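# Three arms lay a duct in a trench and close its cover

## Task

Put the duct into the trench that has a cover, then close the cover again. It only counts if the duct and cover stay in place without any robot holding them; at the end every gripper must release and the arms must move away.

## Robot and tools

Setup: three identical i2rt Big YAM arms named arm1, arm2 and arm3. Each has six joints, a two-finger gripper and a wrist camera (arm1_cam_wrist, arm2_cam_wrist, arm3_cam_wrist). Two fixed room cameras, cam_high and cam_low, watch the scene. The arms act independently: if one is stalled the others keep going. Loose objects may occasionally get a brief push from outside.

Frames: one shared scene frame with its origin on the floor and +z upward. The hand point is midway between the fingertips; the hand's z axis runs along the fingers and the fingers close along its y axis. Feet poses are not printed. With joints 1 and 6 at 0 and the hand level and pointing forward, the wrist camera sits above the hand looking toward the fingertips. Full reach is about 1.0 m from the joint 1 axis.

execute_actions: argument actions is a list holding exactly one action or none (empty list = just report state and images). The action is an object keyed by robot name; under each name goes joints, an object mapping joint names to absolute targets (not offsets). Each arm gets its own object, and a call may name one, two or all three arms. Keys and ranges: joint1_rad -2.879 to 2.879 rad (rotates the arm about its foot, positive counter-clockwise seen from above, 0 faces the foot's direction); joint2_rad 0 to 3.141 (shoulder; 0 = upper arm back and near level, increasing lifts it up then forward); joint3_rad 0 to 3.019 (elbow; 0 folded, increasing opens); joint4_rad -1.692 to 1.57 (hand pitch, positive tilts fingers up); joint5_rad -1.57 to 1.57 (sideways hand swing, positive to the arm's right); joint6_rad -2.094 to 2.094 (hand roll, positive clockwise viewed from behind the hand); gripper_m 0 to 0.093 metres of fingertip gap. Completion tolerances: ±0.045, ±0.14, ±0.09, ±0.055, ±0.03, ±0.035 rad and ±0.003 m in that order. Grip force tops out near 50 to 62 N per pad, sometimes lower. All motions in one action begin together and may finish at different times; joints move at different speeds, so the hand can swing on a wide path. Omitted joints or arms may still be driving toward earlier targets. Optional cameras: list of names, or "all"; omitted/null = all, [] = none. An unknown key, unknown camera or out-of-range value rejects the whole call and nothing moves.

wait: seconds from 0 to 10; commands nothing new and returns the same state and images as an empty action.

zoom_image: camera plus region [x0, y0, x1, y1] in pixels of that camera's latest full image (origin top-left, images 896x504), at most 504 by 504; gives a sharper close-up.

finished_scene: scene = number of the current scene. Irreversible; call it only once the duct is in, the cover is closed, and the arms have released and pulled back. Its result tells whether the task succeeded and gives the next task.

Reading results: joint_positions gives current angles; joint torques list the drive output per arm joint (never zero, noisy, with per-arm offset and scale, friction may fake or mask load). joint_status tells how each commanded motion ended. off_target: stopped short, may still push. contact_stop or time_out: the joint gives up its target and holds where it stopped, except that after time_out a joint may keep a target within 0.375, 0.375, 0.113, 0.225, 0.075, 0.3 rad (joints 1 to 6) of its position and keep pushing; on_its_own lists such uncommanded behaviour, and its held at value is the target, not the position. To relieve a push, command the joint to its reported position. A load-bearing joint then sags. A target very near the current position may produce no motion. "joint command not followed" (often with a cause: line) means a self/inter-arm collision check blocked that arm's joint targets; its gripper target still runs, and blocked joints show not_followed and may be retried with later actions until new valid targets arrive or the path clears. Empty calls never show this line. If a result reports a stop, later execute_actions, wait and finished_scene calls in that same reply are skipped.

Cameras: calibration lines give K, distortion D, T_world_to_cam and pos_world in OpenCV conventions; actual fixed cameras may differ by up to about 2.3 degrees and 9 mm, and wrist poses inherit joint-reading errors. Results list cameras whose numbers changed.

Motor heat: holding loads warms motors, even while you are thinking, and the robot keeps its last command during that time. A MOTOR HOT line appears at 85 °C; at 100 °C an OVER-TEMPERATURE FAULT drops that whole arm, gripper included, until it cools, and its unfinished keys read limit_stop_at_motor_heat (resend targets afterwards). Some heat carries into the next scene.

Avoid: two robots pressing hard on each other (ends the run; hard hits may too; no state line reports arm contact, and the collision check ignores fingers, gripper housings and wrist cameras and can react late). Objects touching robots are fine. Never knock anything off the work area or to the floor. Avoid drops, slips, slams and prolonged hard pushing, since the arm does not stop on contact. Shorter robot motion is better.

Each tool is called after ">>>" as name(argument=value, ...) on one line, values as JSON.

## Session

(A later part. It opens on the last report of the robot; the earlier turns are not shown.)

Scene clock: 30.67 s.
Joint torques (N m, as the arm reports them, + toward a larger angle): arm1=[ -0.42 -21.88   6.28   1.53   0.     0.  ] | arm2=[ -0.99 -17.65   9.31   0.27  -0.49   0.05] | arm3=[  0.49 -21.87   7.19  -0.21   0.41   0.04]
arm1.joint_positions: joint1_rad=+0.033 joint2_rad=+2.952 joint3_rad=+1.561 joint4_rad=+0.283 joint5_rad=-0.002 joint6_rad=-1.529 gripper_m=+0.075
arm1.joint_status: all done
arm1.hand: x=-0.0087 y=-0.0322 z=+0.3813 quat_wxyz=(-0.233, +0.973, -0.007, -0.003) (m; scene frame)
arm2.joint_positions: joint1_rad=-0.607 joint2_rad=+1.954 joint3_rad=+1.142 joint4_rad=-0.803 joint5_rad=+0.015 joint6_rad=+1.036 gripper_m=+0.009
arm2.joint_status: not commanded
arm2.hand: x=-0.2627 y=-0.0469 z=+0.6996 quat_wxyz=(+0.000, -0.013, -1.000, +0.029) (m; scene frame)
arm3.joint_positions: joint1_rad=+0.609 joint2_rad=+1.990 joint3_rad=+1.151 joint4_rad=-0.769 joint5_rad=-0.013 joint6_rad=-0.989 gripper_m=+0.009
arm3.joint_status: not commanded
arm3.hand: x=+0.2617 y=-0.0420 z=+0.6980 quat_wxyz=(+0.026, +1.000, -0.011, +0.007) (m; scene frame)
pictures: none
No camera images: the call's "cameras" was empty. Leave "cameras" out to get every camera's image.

>>> execute_actions(actions=[{"arm1":{"joints":{"gripper_m":0.093}}}], cameras=[])

>>> execute_actions(actions=[{"arm1":{"joints":{"joint2_rad":2.80,"joint3_rad":1.43,"joint4_rad":0.30}}}], cameras=[])

>>> execute_actions(actions=[{"arm1":{"joints":{"joint2_rad":2.62,"joint3_rad":1.2,"joint4_rad":0.37}}}], cameras=["cam_low","cam_high","arm1_cam_wrist"])

Scene clock: 31.57 s.
Joint torques (N m, as the arm reports them, + toward a larger angle): arm1=[ -0.44 -22.37   5.28   1.51  -0.01   0.01] | arm2=[ -0.97 -17.72   9.31   0.29  -0.49   0.06] | arm3=[  0.36 -21.84   7.14  -0.25   0.41   0.03]
arm1.joint_positions: joint1_rad=+0.033 joint2_rad=+2.952 joint3_rad=+1.571 joint4_rad=+0.283 joint5_rad=-0.002 joint6_rad=-1.530 gripper_m=+0.093
arm1.joint_status: all done
arm1.hand: x=-0.0089 y=-0.0264 z=+0.3831 quat_wxyz=(-0.237, +0.971, -0.007, -0.003) (m; scene frame)
arm2.joint_positions: joint1_rad=-0.607 joint2_rad=+1.954 joint3_rad=+1.142 joint4_rad=-0.803 joint5_rad=+0.015 joint6_rad=+1.036 gripper_m=+0.009
arm2.joint_status: not commanded
arm2.hand: x=-0.2627 y=-0.0469 z=+0.6996 quat_wxyz=(+0.000, -0.013, -1.000, +0.029) (m; scene frame)
arm3.joint_positions: joint1_rad=+0.609 joint2_rad=+1.990 joint3_rad=+1.151 joint4_rad=-0.769 joint5_rad=-0.013 joint6_rad=-0.989 gripper_m=+0.009
arm3.joint_status: not commanded
arm3.hand: x=+0.2617 y=-0.0420 z=+0.6980 quat_wxyz=(+0.026, +1.000, -0.011, +0.007) (m; scene frame)
pictures: none
No camera images: the call's "cameras" was empty. Leave "cameras" out to get every camera's image.

Scene clock: 32.47 s.
Joint torques (N m, as the arm reports them, + toward a larger angle): arm1=[ -0.46 -24.01   2.53   2.02  -0.01   0.01] | arm2=[ -1.28 -17.38   9.33   0.31  -0.43   0.05] | arm3=[  0.31 -21.81   7.17  -0.21   0.4    0.04]
arm1.joint_positions: joint1_rad=+0.033 joint2_rad=+2.833 joint3_rad=+1.432 joint4_rad=+0.283 joint5_rad=-0.001 joint6_rad=-1.530 gripper_m=+0.093
arm1.joint_status: all done
arm1.hand: x=-0.0089 y=-0.0421 z=+0.4248 quat_wxyz=(-0.228, +0.974, -0.007, -0.002) (m; scene frame)
arm2.joint_positions: joint1_rad=-0.607 joint2_rad=+1.954 joint3_rad=+1.142 joint4_rad=-0.803 joint5_rad=+0.014 joint6_rad=+1.036 gripper_m=+0.009
arm2.joint_status: not commanded
arm2.hand: x=-0.2627 y=-0.0469 z=+0.6996 quat_wxyz=(+0.000, -0.013, -1.000, +0.028) (m; scene frame)
arm3.joint_positions: joint1_rad=+0.610 joint2_rad=+1.990 joint3_rad=+1.151 joint4_rad=-0.769 joint5_rad=-0.013 joint6_rad=-0.988 gripper_m=+0.009
arm3.joint_status: not commanded
arm3.hand: x=+0.2616 y=-0.0423 z=+0.6978 quat_wxyz=(+0.027, +1.000, -0.011, +0.007) (m; scene frame)
pictures: none
No camera images: the call's "cameras" was empty. Leave "cameras" out to get every camera's image.

Scene clock: 33.33 s.
Joint torques (N m, as the arm reports them, + toward a larger angle): arm1=[ -0.41 -26.     2.19   2.65  -0.02   0.01] | arm2=[ -0.95 -17.69   9.31   0.28  -0.42   0.05] | arm3=[  0.33 -21.94   7.17  -0.21   0.38   0.03]
arm1.joint_positions: joint1_rad=+0.033 joint2_rad=+2.696 joint3_rad=+1.195 joint4_rad=+0.335 joint5_rad=-0.001 joint6_rad=-1.530 gripper_m=+0.093
arm1.joint_status: all done
arm1.hand: x=-0.0080 y=-0.1015 z=+0.4665 quat_wxyz=(-0.204, +0.979, -0.007, -0.002) (m; scene frame)
arm2.joint_positions: joint1_rad=-0.607 joint2_rad=+1.954 joint3_rad=+1.142 joint4_rad=-0.803 joint5_rad=+0.014 joint6_rad=+1.036 gripper_m=+0.009
arm2.joint_status: not commanded
arm2.hand: x=-0.2628 y=-0.0468 z=+0.6996 quat_wxyz=(+0.001, -0.013, -1.000, +0.028) (m; scene frame)
arm3.joint_positions: joint1_rad=+0.610 joint2_rad=+1.990 joint3_rad=+1.151 joint4_rad=-0.769 joint5_rad=-0.012 joint6_rad=-0.988 gripper_m=+0.009
arm3.joint_status: not commanded
arm3.hand: x=+0.2617 y=-0.0422 z=+0.6978 quat_wxyz=(+0.026, +1.000, -0.011, +0.007) (m; scene frame)
pictures: arm1_cam_wrist, cam_high, cam_low
camera_calibration (this result's frames):
arm1_cam_wrist: T_world_to_cam=[[0.026746, 0.91762, 0.396559, -0.0935845], [0.815787, -0.249305, 0.521861, -0.258637], [0.577734, 0.30955, -0.75525, 0.512842], [0, 0, 0, 1]] pos_world=[-0.0827899, -0.137355, 0.559408]
Images, in order (width x height): arm1_cam_wrist 896x504, cam_high 896x504, cam_low 896x504.

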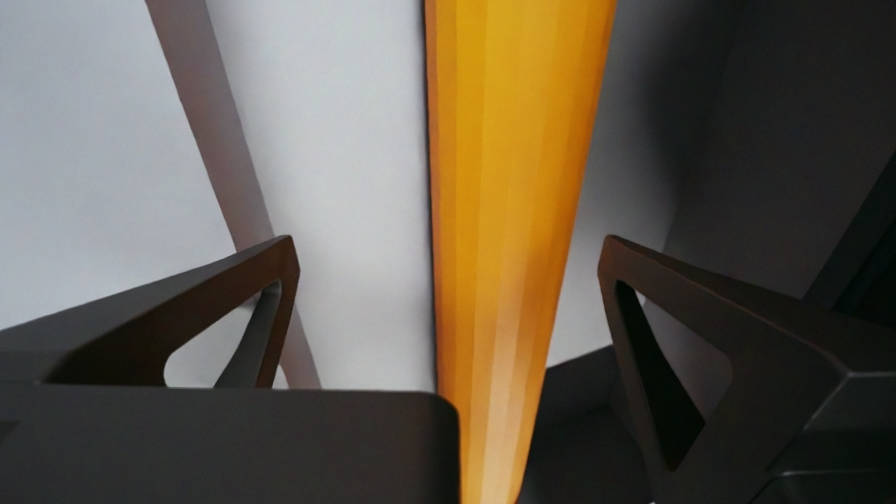

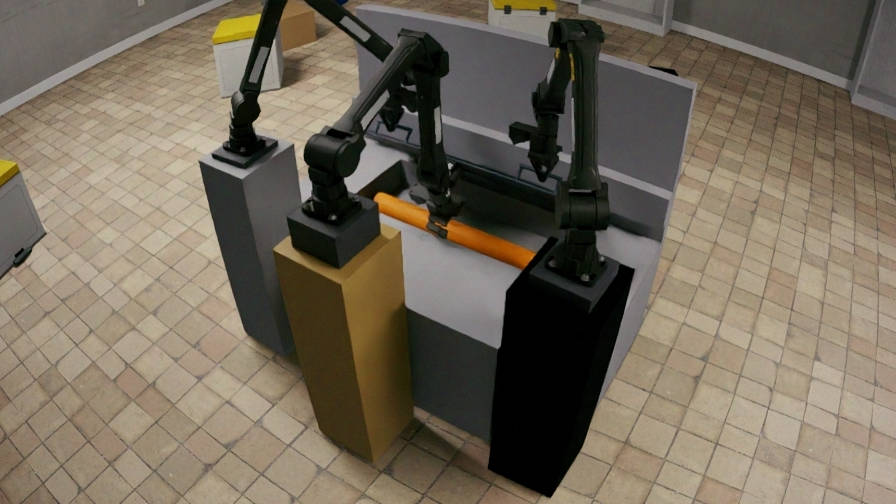

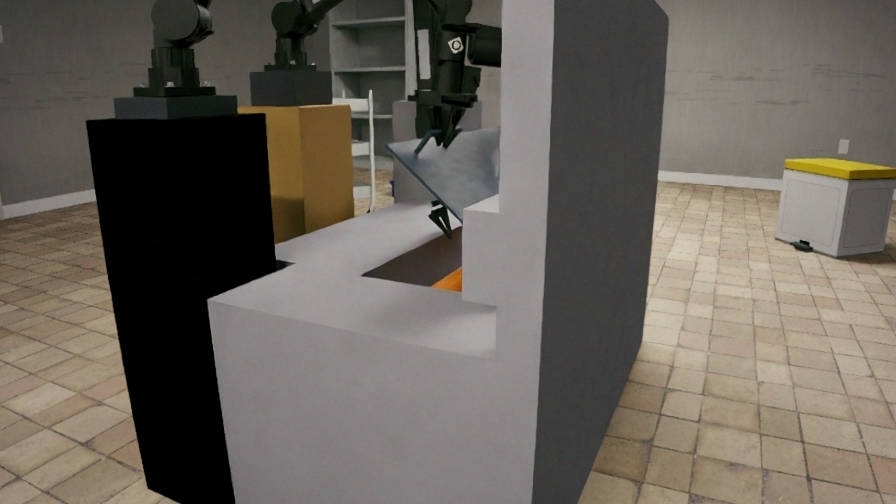

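>>> execute_actions(actions=[{"arm1":{"joints":{"joint2_rad":2.53,"joint3_rad":1.12,"gripper_m":0.02}}}], cameras=[])

>>> execute_actions(actions=[{"arm1":{"joints":{"joint2_rad":2.45,"joint3_rad":0.8,"joint4_rad":0.2}}}], cameras=[])

Scene clock: 34.17 s.
Joint torques (N m, as the arm reports them, + toward a larger angle): arm1=[ -0.43 -26.17   3.66   2.4   -0.02   0.01] | arm2=[ -0.95 -17.46   9.25   0.3   -0.33   0.06] | arm3=[  0.36 -21.72   7.22  -0.19   0.28   0.04]
arm1.joint_positions: joint1_rad=+0.033 joint2_rad=+2.612 joint3_rad=+1.100 joint4_rad=+0.338 joint5_rad=-0.001 joint6_rad=-1.531 gripper_m=+0.020
arm1.joint_status: all done
arm1.hand: x=-0.0079 y=-0.1178 z=+0.4962 quat_wxyz=(-0.200, +0.980, -0.007, -0.001) (m; scene frame)
arm2.joint_positions: joint1_rad=-0.607 joint2_rad=+1.954 joint3_rad=+1.142 joint4_rad=-0.803 joint5_rad=+0.012 joint6_rad=+1.036 gripper_m=+0.009
arm2.joint_status: not commanded
arm2.hand: x=-0.2630 y=-0.0466 z=+0.6998 quat_wxyz=(+0.001, -0.013, -1.000, +0.028) (m; scene frame)
arm3.joint_positions: joint1_rad=+0.610 joint2_rad=+1.990 joint3_rad=+1.151 joint4_rad=-0.769 joint5_rad=-0.010 joint6_rad=-0.988 gripper_m=+0.009
arm3.joint_status: not commanded
arm3.hand: x=+0.2620 y=-0.0418 z=+0.6981 quat_wxyz=(+0.025, +1.000, -0.011, +0.008) (m; scene frame)
pictures: none
No camera images: the call's "cameras" was empty. Leave "cameras" out to get every camera's image.

Scene clock: 35.23 s.
Joint torques (N m, as the arm reports them, + toward a larger angle): arm1=[ -0.41 -14.28   0.26   0.62  -0.02  -0.01] | arm2=[ -1.07 -17.64   9.31   0.3   -0.42   0.06] | arm3=[  0.43 -21.89   7.13  -0.24   0.36   0.03]
arm1.joint_positions: joint1_rad=+0.033 joint2_rad=+2.439 joint3_rad=+0.795 joint4_rad=+0.205 joint5_rad=-0.001 joint6_rad=-1.531 gripper_m=+0.020
arm1.joint_status: all done
arm1.hand: x=-0.0050 y=-0.2591 z=+0.5389 quat_wxyz=(-0.069, +0.998, -0.008, +0.003) (m; scene frame)
arm2.joint_positions: joint1_rad=-0.607 joint2_rad=+1.954 joint3_rad=+1.142 joint4_rad=-0.803 joint5_rad=+0.014 joint6_rad=+1.036 gripper_m=+0.009
arm2.joint_status: not commanded
arm2.hand: x=-0.2627 y=-0.0468 z=+0.6998 quat_wxyz=(+0.000, -0.013, -1.000, +0.028) (m; scene frame)
arm3.joint_positions: joint1_rad=+0.610 joint2_rad=+1.990 joint3_rad=+1.151 joint4_rad=-0.769 joint5_rad=-0.012 joint6_rad=-0.988 gripper_m=+0.009
arm3.joint_status: not commanded
arm3.hand: x=+0.2617 y=-0.0421 z=+0.6980 quat_wxyz=(+0.026, +1.000, -0.011, +0.007) (m; scene frame)
pictures: none
No camera images: the call's "cameras" was empty. Leave "cameras" out to get every camera's image.

>>> execute_actions(actions=[{"arm2":{"joints":{"joint1_rad":-0.66,"joint2_rad":1.94,"joint3_rad":1.0,"joint4_rad":-0.56,"joint6_rad":0.975}},"arm3":{"joints":{"joint1_rad":0.667,"joint2_rad":1.98,"joint3_rad":1.012,"joint4_rad":-0.528,"joint6_rad":-0.93}}}], cameras=[])

>>> execute_actions(actions=[{"arm2":{"joints":{"joint1_rad":-0.724,"joint2_rad":2.115,"joint3_rad":0.915,"joint4_rad":-0.32,"joint6_rad":0.912}},"arm3":{"joints":{"joint1_rad":0.732,"joint2_rad":2.16,"joint3_rad":0.94,"joint4_rad":-0.298,"joint6_rad":-0.866}}}], cameras=[])

>>> execute_actions(actions=[{"arm2":{"joints":{"joint1_rad":-0.75,"joint2_rad":2.285,"joint3_rad":0.932,"joint4_rad":-0.2,"joint6_rad":0.885}},"arm3":{"joints":{"joint1_rad":0.76,"joint2_rad":2.325,"joint3_rad":0.958,"joint4_rad":-0.17,"joint6_rad":-0.84}}}], cameras=["cam_low"])

Scene clock: 36.53 s.
Joint torques (N m, as the arm reports them, + toward a larger angle): arm1=[ -0.39 -14.18   0.31   0.61  -0.02  -0.01] | arm2=[ -1.36 -16.65   6.82   1.21  -0.01  -0.01] | arm3=[  0.89 -20.57   4.83   0.55   0.02   0.09]
arm1.joint_positions: joint1_rad=+0.033 joint2_rad=+2.439 joint3_rad=+0.795 joint4_rad=+0.205 joint5_rad=-0.001 joint6_rad=-1.531 gripper_m=+0.020
arm1.joint_status: not commanded
arm1.hand: x=-0.0050 y=-0.2591 z=+0.5389 quat_wxyz=(-0.069, +0.998, -0.008, +0.003) (m; scene frame)
arm2.joint_positions: joint1_rad=-0.663 joint2_rad=+1.982 joint3_rad=+0.984 joint4_rad=-0.572 joint5_rad=+0.002 joint6_rad=+0.978 gripper_m=+0.009
arm2.joint_status: all done
arm2.hand: x=-0.2622 y=-0.0903 z=+0.6505 quat_wxyz=(-0.006, -0.012, -1.000, +0.006) (m; scene frame)
arm3.joint_positions: joint1_rad=+0.667 joint2_rad=+2.023 joint3_rad=+1.001 joint4_rad=-0.541 joint5_rad=-0.003 joint6_rad=-0.928 gripper_m=+0.009
arm3.joint_status: all done
arm3.hand: x=+0.2601 y=-0.0854 z=+0.6493 quat_wxyz=(+0.005, +1.000, -0.012, -0.001) (m; scene frame)
pictures: none
No camera images: the call's "cameras" was empty. Leave "cameras" out to get every camera's image.

Scene clock: 37.47 s.
Joint torques (N m, as the arm reports them, + toward a larger angle): arm1=[ -0.36 -14.17   0.32   0.62  -0.02  -0.01] | arm2=[ -1.19 -17.25   3.75   1.     0.04   0.  ] | arm3=[  0.77 -20.72   2.63   0.31   0.06   0.07]
arm1.joint_positions: joint1_rad=+0.033 joint2_rad=+2.439 joint3_rad=+0.795 joint4_rad=+0.205 joint5_rad=-0.001 joint6_rad=-1.531 gripper_m=+0.020
arm1.joint_status: not commanded
arm1.hand: x=-0.0050 y=-0.2591 z=+0.5389 quat_wxyz=(-0.069, +0.998, -0.008, +0.003) (m; scene frame)
arm2.joint_positions: joint1_rad=-0.728 joint2_rad=+2.163 joint3_rad=+0.909 joint4_rad=-0.326 joint5_rad=+0.000 joint6_rad=+0.914 gripper_m=+0.009
arm2.joint_status: all done
arm2.hand: x=-0.2623 y=-0.1375 z=+0.5650 quat_wxyz=(-0.002, -0.012, -1.000, +0.010) (m; scene frame)
arm3.joint_positions: joint1_rad=+0.734 joint2_rad=+2.207 joint3_rad=+0.936 joint4_rad=-0.302 joint5_rad=-0.004 joint6_rad=-0.863 gripper_m=+0.009
arm3.joint_status: all done
arm3.hand: x=+0.2592 y=-0.1327 z=+0.5641 quat_wxyz=(+0.009, +1.000, -0.012, +0.001) (m; scene frame)
pictures: none
No camera images: the call's "cameras" was empty. Leave "cameras" out to get every camera's image.

Scene clock: 38.37 s.
Joint torques (N m, as the arm reports them, + toward a larger angle): arm1=[ -0.39 -14.17   0.32   0.62  -0.02  -0.01] | arm2=[ -1.71 -15.59   2.43   0.59   0.1   -0.02] | arm3=[  0.92 -19.41   1.79  -0.17   0.01   0.08]
arm1.joint_positions: joint1_rad=+0.033 joint2_rad=+2.439 joint3_rad=+0.795 joint4_rad=+0.205 joint5_rad=-0.001 joint6_rad=-1.531 gripper_m=+0.020
arm1.joint_status: not commanded
arm1.hand: x=-0.0050 y=-0.2591 z=+0.5389 quat_wxyz=(-0.069, +0.998, -0.008, +0.003) (m; scene frame)
arm2.joint_positions: joint1_rad=-0.751 joint2_rad=+2.316 joint3_rad=+0.926 joint4_rad=-0.197 joint5_rad=-0.001 joint6_rad=+0.889 gripper_m=+0.009
arm2.joint_status: all done
arm2.hand: x=-0.2628 y=-0.1538 z=+0.5085 quat_wxyz=(+0.001, -0.011, -1.000, +0.012) (m; scene frame)
arm3.joint_positions: joint1_rad=+0.759 joint2_rad=+2.356 joint3_rad=+0.952 joint4_rad=-0.161 joint5_rad=-0.002 joint6_rad=-0.837 gripper_m=+0.009
arm3.joint_status: all done
arm3.hand: x=+0.2592 y=-0.1486 z=+0.5082 quat_wxyz=(+0.006, +1.000, -0.012, -0.001) (m; scene frame)
pictures: cam_low
Images, in order (width x height): cam_low 896x504.

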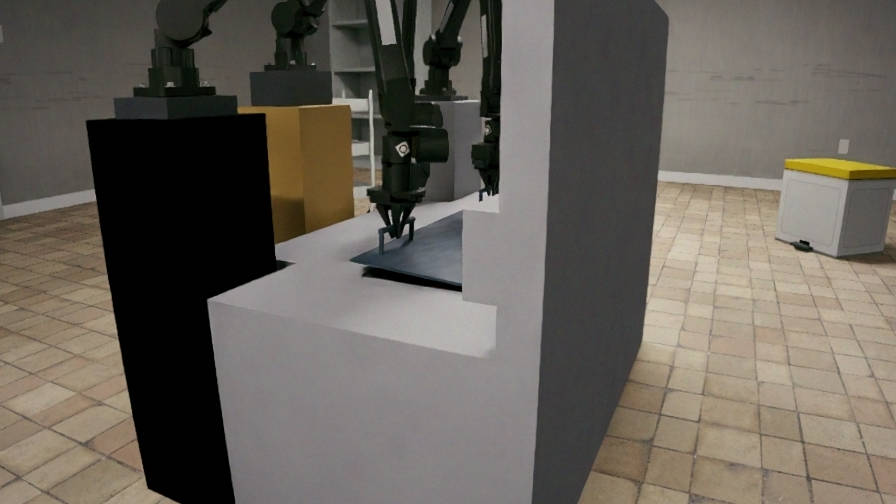

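>>> execute_actions(actions=[{"arm2":{"joints":{"joint1_rad":-0.753,"joint2_rad":2.37,"joint3_rad":0.944,"joint4_rad":-0.13,"joint6_rad":0.882}},"arm3":{"joints":{"joint1_rad":0.763,"joint2_rad":2.408,"joint3_rad":0.97,"joint4_rad":-0.095}}}], cameras=["cam_low"])

Scene clock: 39.13 s.
Joint torques (N m, as the arm reports them, + toward a larger angle): arm1=[ -0.38 -14.17   0.32   0.62  -0.02  -0.01] | arm2=[ -1.58 -14.39   1.98   0.93   0.    -0.02] | arm3=[  0.76 -17.46   1.48   0.1    0.14   0.04]
arm1.joint_positions: joint1_rad=+0.033 joint2_rad=+2.439 joint3_rad=+0.795 joint4_rad=+0.205 joint5_rad=-0.001 joint6_rad=-1.531 gripper_m=+0.020
arm1.joint_status: not commanded
arm1.hand: x=-0.0050 y=-0.2591 z=+0.5389 quat_wxyz=(-0.069, +0.998, -0.008, +0.003) (m; scene frame)
arm2.joint_positions: joint1_rad=-0.755 joint2_rad=+2.380 joint3_rad=+0.938 joint4_rad=-0.135 joint5_rad=+0.002 joint6_rad=+0.885 gripper_m=+0.009
arm2.joint_status: all done
arm2.hand: x=-0.2629 y=-0.1576 z=+0.4854 quat_wxyz=(-0.003, -0.011, -1.000, +0.009) (m; scene frame)
arm3.joint_positions: joint1_rad=+0.763 joint2_rad=+2.420 joint3_rad=+0.964 joint4_rad=-0.094 joint5_rad=-0.006 joint6_rad=-0.833 gripper_m=+0.009
arm3.joint_status: all done
arm3.hand: x=+0.2589 y=-0.1523 z=+0.4850 quat_wxyz=(+0.001, +1.000, -0.012, -0.007) (m; scene frame)
pictures: cam_low
Images, in order (width x height): cam_low 896x504.

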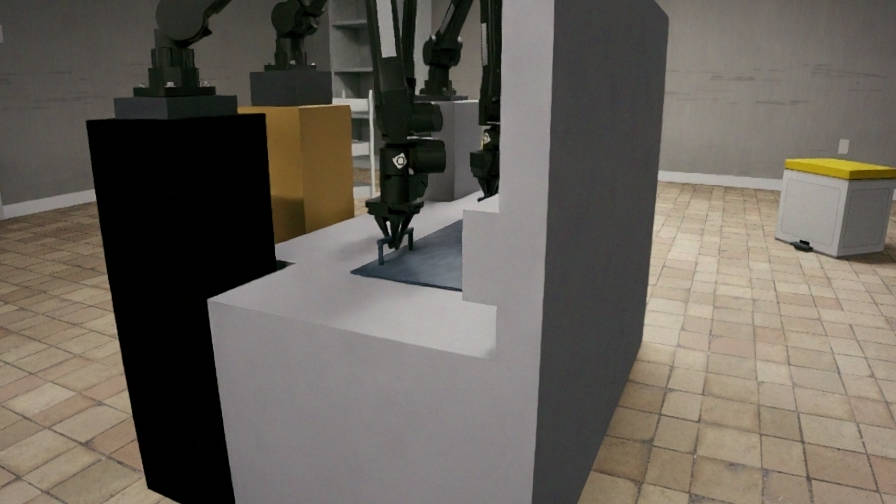

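Closed. Release and retreat.

>>> execute_actions(actions=[{"arm2":{"joints":{"gripper_m":0.07}},"arm3":{"joints":{"gripper_m":0.07}},"arm1":{"joints":{"joint2_rad":2.0,"joint3_rad":0.8,"joint4_rad":-0.3}}}], cameras=[])

>>> execute_actions(actions=[{"arm2":{"joints":{"joint2_rad":2.23,"joint3_rad":0.915,"joint4_rad":-0.235}},"arm3":{"joints":{"joint2_rad":2.28,"joint3_rad":0.945,"joint4_rad":-0.2}}}], cameras=[])

>>> execute_actions(actions=[{"arm2":{"joints":{"joint1_rad":-0.5,"joint2_rad":1.8,"joint3_rad":0.9,"joint4_rad":-0.65}},"arm3":{"joints":{"joint1_rad":0.5,"joint2_rad":1.8,"joint3_rad":0.9,"joint4_rad":-0.65}}}], cameras=["cam_low","cam_high"])

Scene clock: 40.67 s.
Joint torques (N m, as the arm reports them, + toward a larger angle): arm1=[ -0.41 -14.04   4.56   0.3   -0.02  -0.01] | arm2=[ -1.5  -14.26   2.02   0.94   0.    -0.02] | arm3=[  0.82 -17.52   1.48   0.11   0.02   0.04]
arm1.joint_positions: joint1_rad=+0.033 joint2_rad=+1.996 joint3_rad=+0.795 joint4_rad=-0.288 joint5_rad=-0.001 joint6_rad=-1.531 gripper_m=+0.020
arm1.joint_status: all done
arm1.hand: x=-0.0076 y=-0.2210 z=+0.6869 quat_wxyz=(-0.044, +0.999, -0.008, +0.004) (m; scene frame)
arm2.joint_positions: joint1_rad=-0.755 joint2_rad=+2.380 joint3_rad=+0.938 joint4_rad=-0.135 joint5_rad=+0.002 joint6_rad=+0.885 gripper_m=+0.070
arm2.joint_status: all done
arm2.hand: x=-0.2629 y=-0.1576 z=+0.4854 quat_wxyz=(-0.003, -0.011, -1.000, +0.009) (m; scene frame)
arm3.joint_positions: joint1_rad=+0.763 joint2_rad=+2.420 joint3_rad=+0.964 joint4_rad=-0.094 joint5_rad=-0.003 joint6_rad=-0.833 gripper_m=+0.070
arm3.joint_status: all done
arm3.hand: x=+0.2593 y=-0.1519 z=+0.4850 quat_wxyz=(+0.000, +1.000, -0.012, -0.006) (m; scene frame)
pictures: none
No camera images: the call's "cameras" was empty. Leave "cameras" out to get every camera's image.

Scene clock: 41.60 s.
Joint torques (N m, as the arm reports them, + toward a larger angle): arm1=[ -0.39 -14.22   4.54   0.25  -0.02  -0.01] | arm2=[ -1.57 -12.72   3.14   0.22   0.    -0.02] | arm3=[  0.89 -16.29   2.09   0.01   0.02   0.03]
arm1.joint_positions: joint1_rad=+0.033 joint2_rad=+1.996 joint3_rad=+0.795 joint4_rad=-0.288 joint5_rad=-0.001 joint6_rad=-1.531 gripper_m=+0.020
arm1.joint_status: not commanded
arm1.hand: x=-0.0076 y=-0.2210 z=+0.6869 quat_wxyz=(-0.044, +0.999, -0.008, +0.004) (m; scene frame)
arm2.joint_positions: joint1_rad=-0.755 joint2_rad=+2.217 joint3_rad=+0.912 joint4_rad=-0.220 joint5_rad=+0.002 joint6_rad=+0.885 gripper_m=+0.070
arm2.joint_status: all done
arm2.hand: x=-0.2469 y=-0.1376 z=+0.5451 quat_wxyz=(-0.020, -0.011, -1.000, -0.011) (m; scene frame)
arm3.joint_positions: joint1_rad=+0.763 joint2_rad=+2.279 joint3_rad=+0.943 joint4_rad=-0.192 joint5_rad=-0.003 joint6_rad=-0.833 gripper_m=+0.070
arm3.joint_status: all done
arm3.hand: x=+0.2466 y=-0.1368 z=+0.5371 quat_wxyz=(-0.008, +1.000, -0.012, -0.013) (m; scene frame)
pictures: none
No camera images: the call's "cameras" was empty. Leave "cameras" out to get every camera's image.

Scene clock: 42.80 s.
Joint torques (N m, as the arm reports them, + toward a larger angle): arm1=[ -0.4  -14.24   4.53   0.25  -0.02  -0.01] | arm2=[ -2.33 -10.13   6.93   0.14   0.09  -0.03] | arm3=[  1.79 -12.94   5.3   -0.09  -0.07   0.04]
arm1.joint_positions: joint1_rad=+0.033 joint2_rad=+1.996 joint3_rad=+0.795 joint4_rad=-0.288 joint5_rad=-0.001 joint6_rad=-1.531 gripper_m=+0.020
arm1.joint_status: not commanded
arm1.hand: x=-0.0076 y=-0.2210 z=+0.6869 quat_wxyz=(-0.044, +0.999, -0.008, +0.004) (m; scene frame)
arm2.joint_positions: joint1_rad=-0.492 joint2_rad=+1.782 joint3_rad=+0.896 joint4_rad=-0.634 joint5_rad=-0.001 joint6_rad=+0.885 gripper_m=+0.070
arm2.joint_status: all done
arm2.hand: x=-0.3374 y=-0.0703 z=+0.7109 quat_wxyz=(-0.017, +0.120, -0.993, -0.015) (m; scene frame)
arm3.joint_positions: joint1_rad=+0.488 joint2_rad=+1.789 joint3_rad=+0.895 joint4_rad=-0.641 joint5_rad=+0.000 joint6_rad=-0.833 gripper_m=+0.070
arm3.joint_status: all done
arm3.hand: x=+0.3430 y=-0.0722 z=+0.7219 quat_wxyz=(-0.008, +0.989, -0.149, -0.007) (m; scene frame)
pictures: cam_high, cam_low
Images, in order (width x height): cam_high 896x504, cam_low 896x504.

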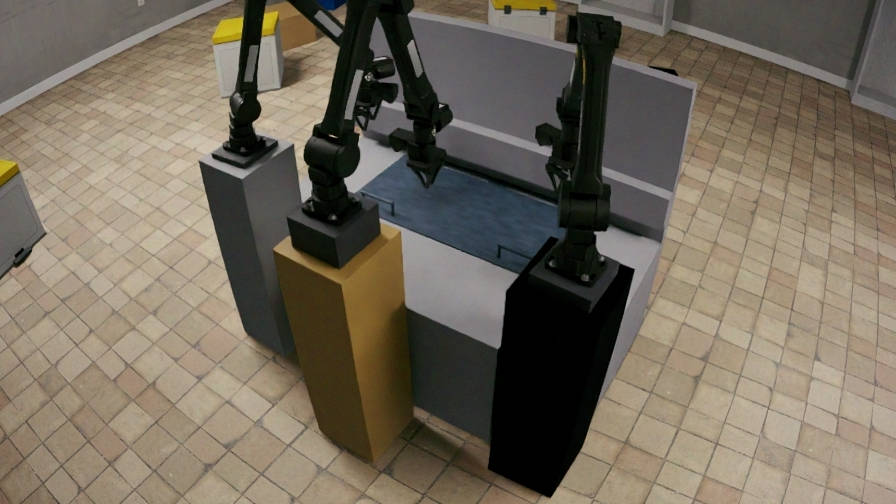

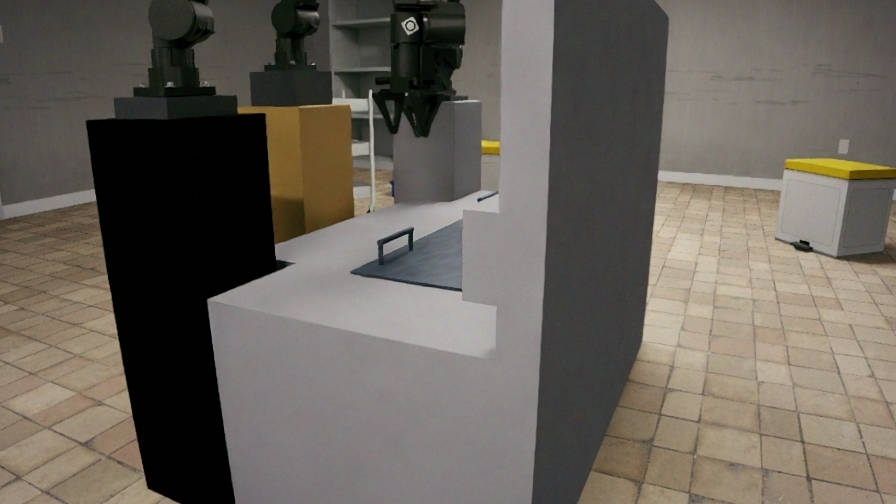

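>>> finished_scene(scene=1)

The scene is finished: the task was done.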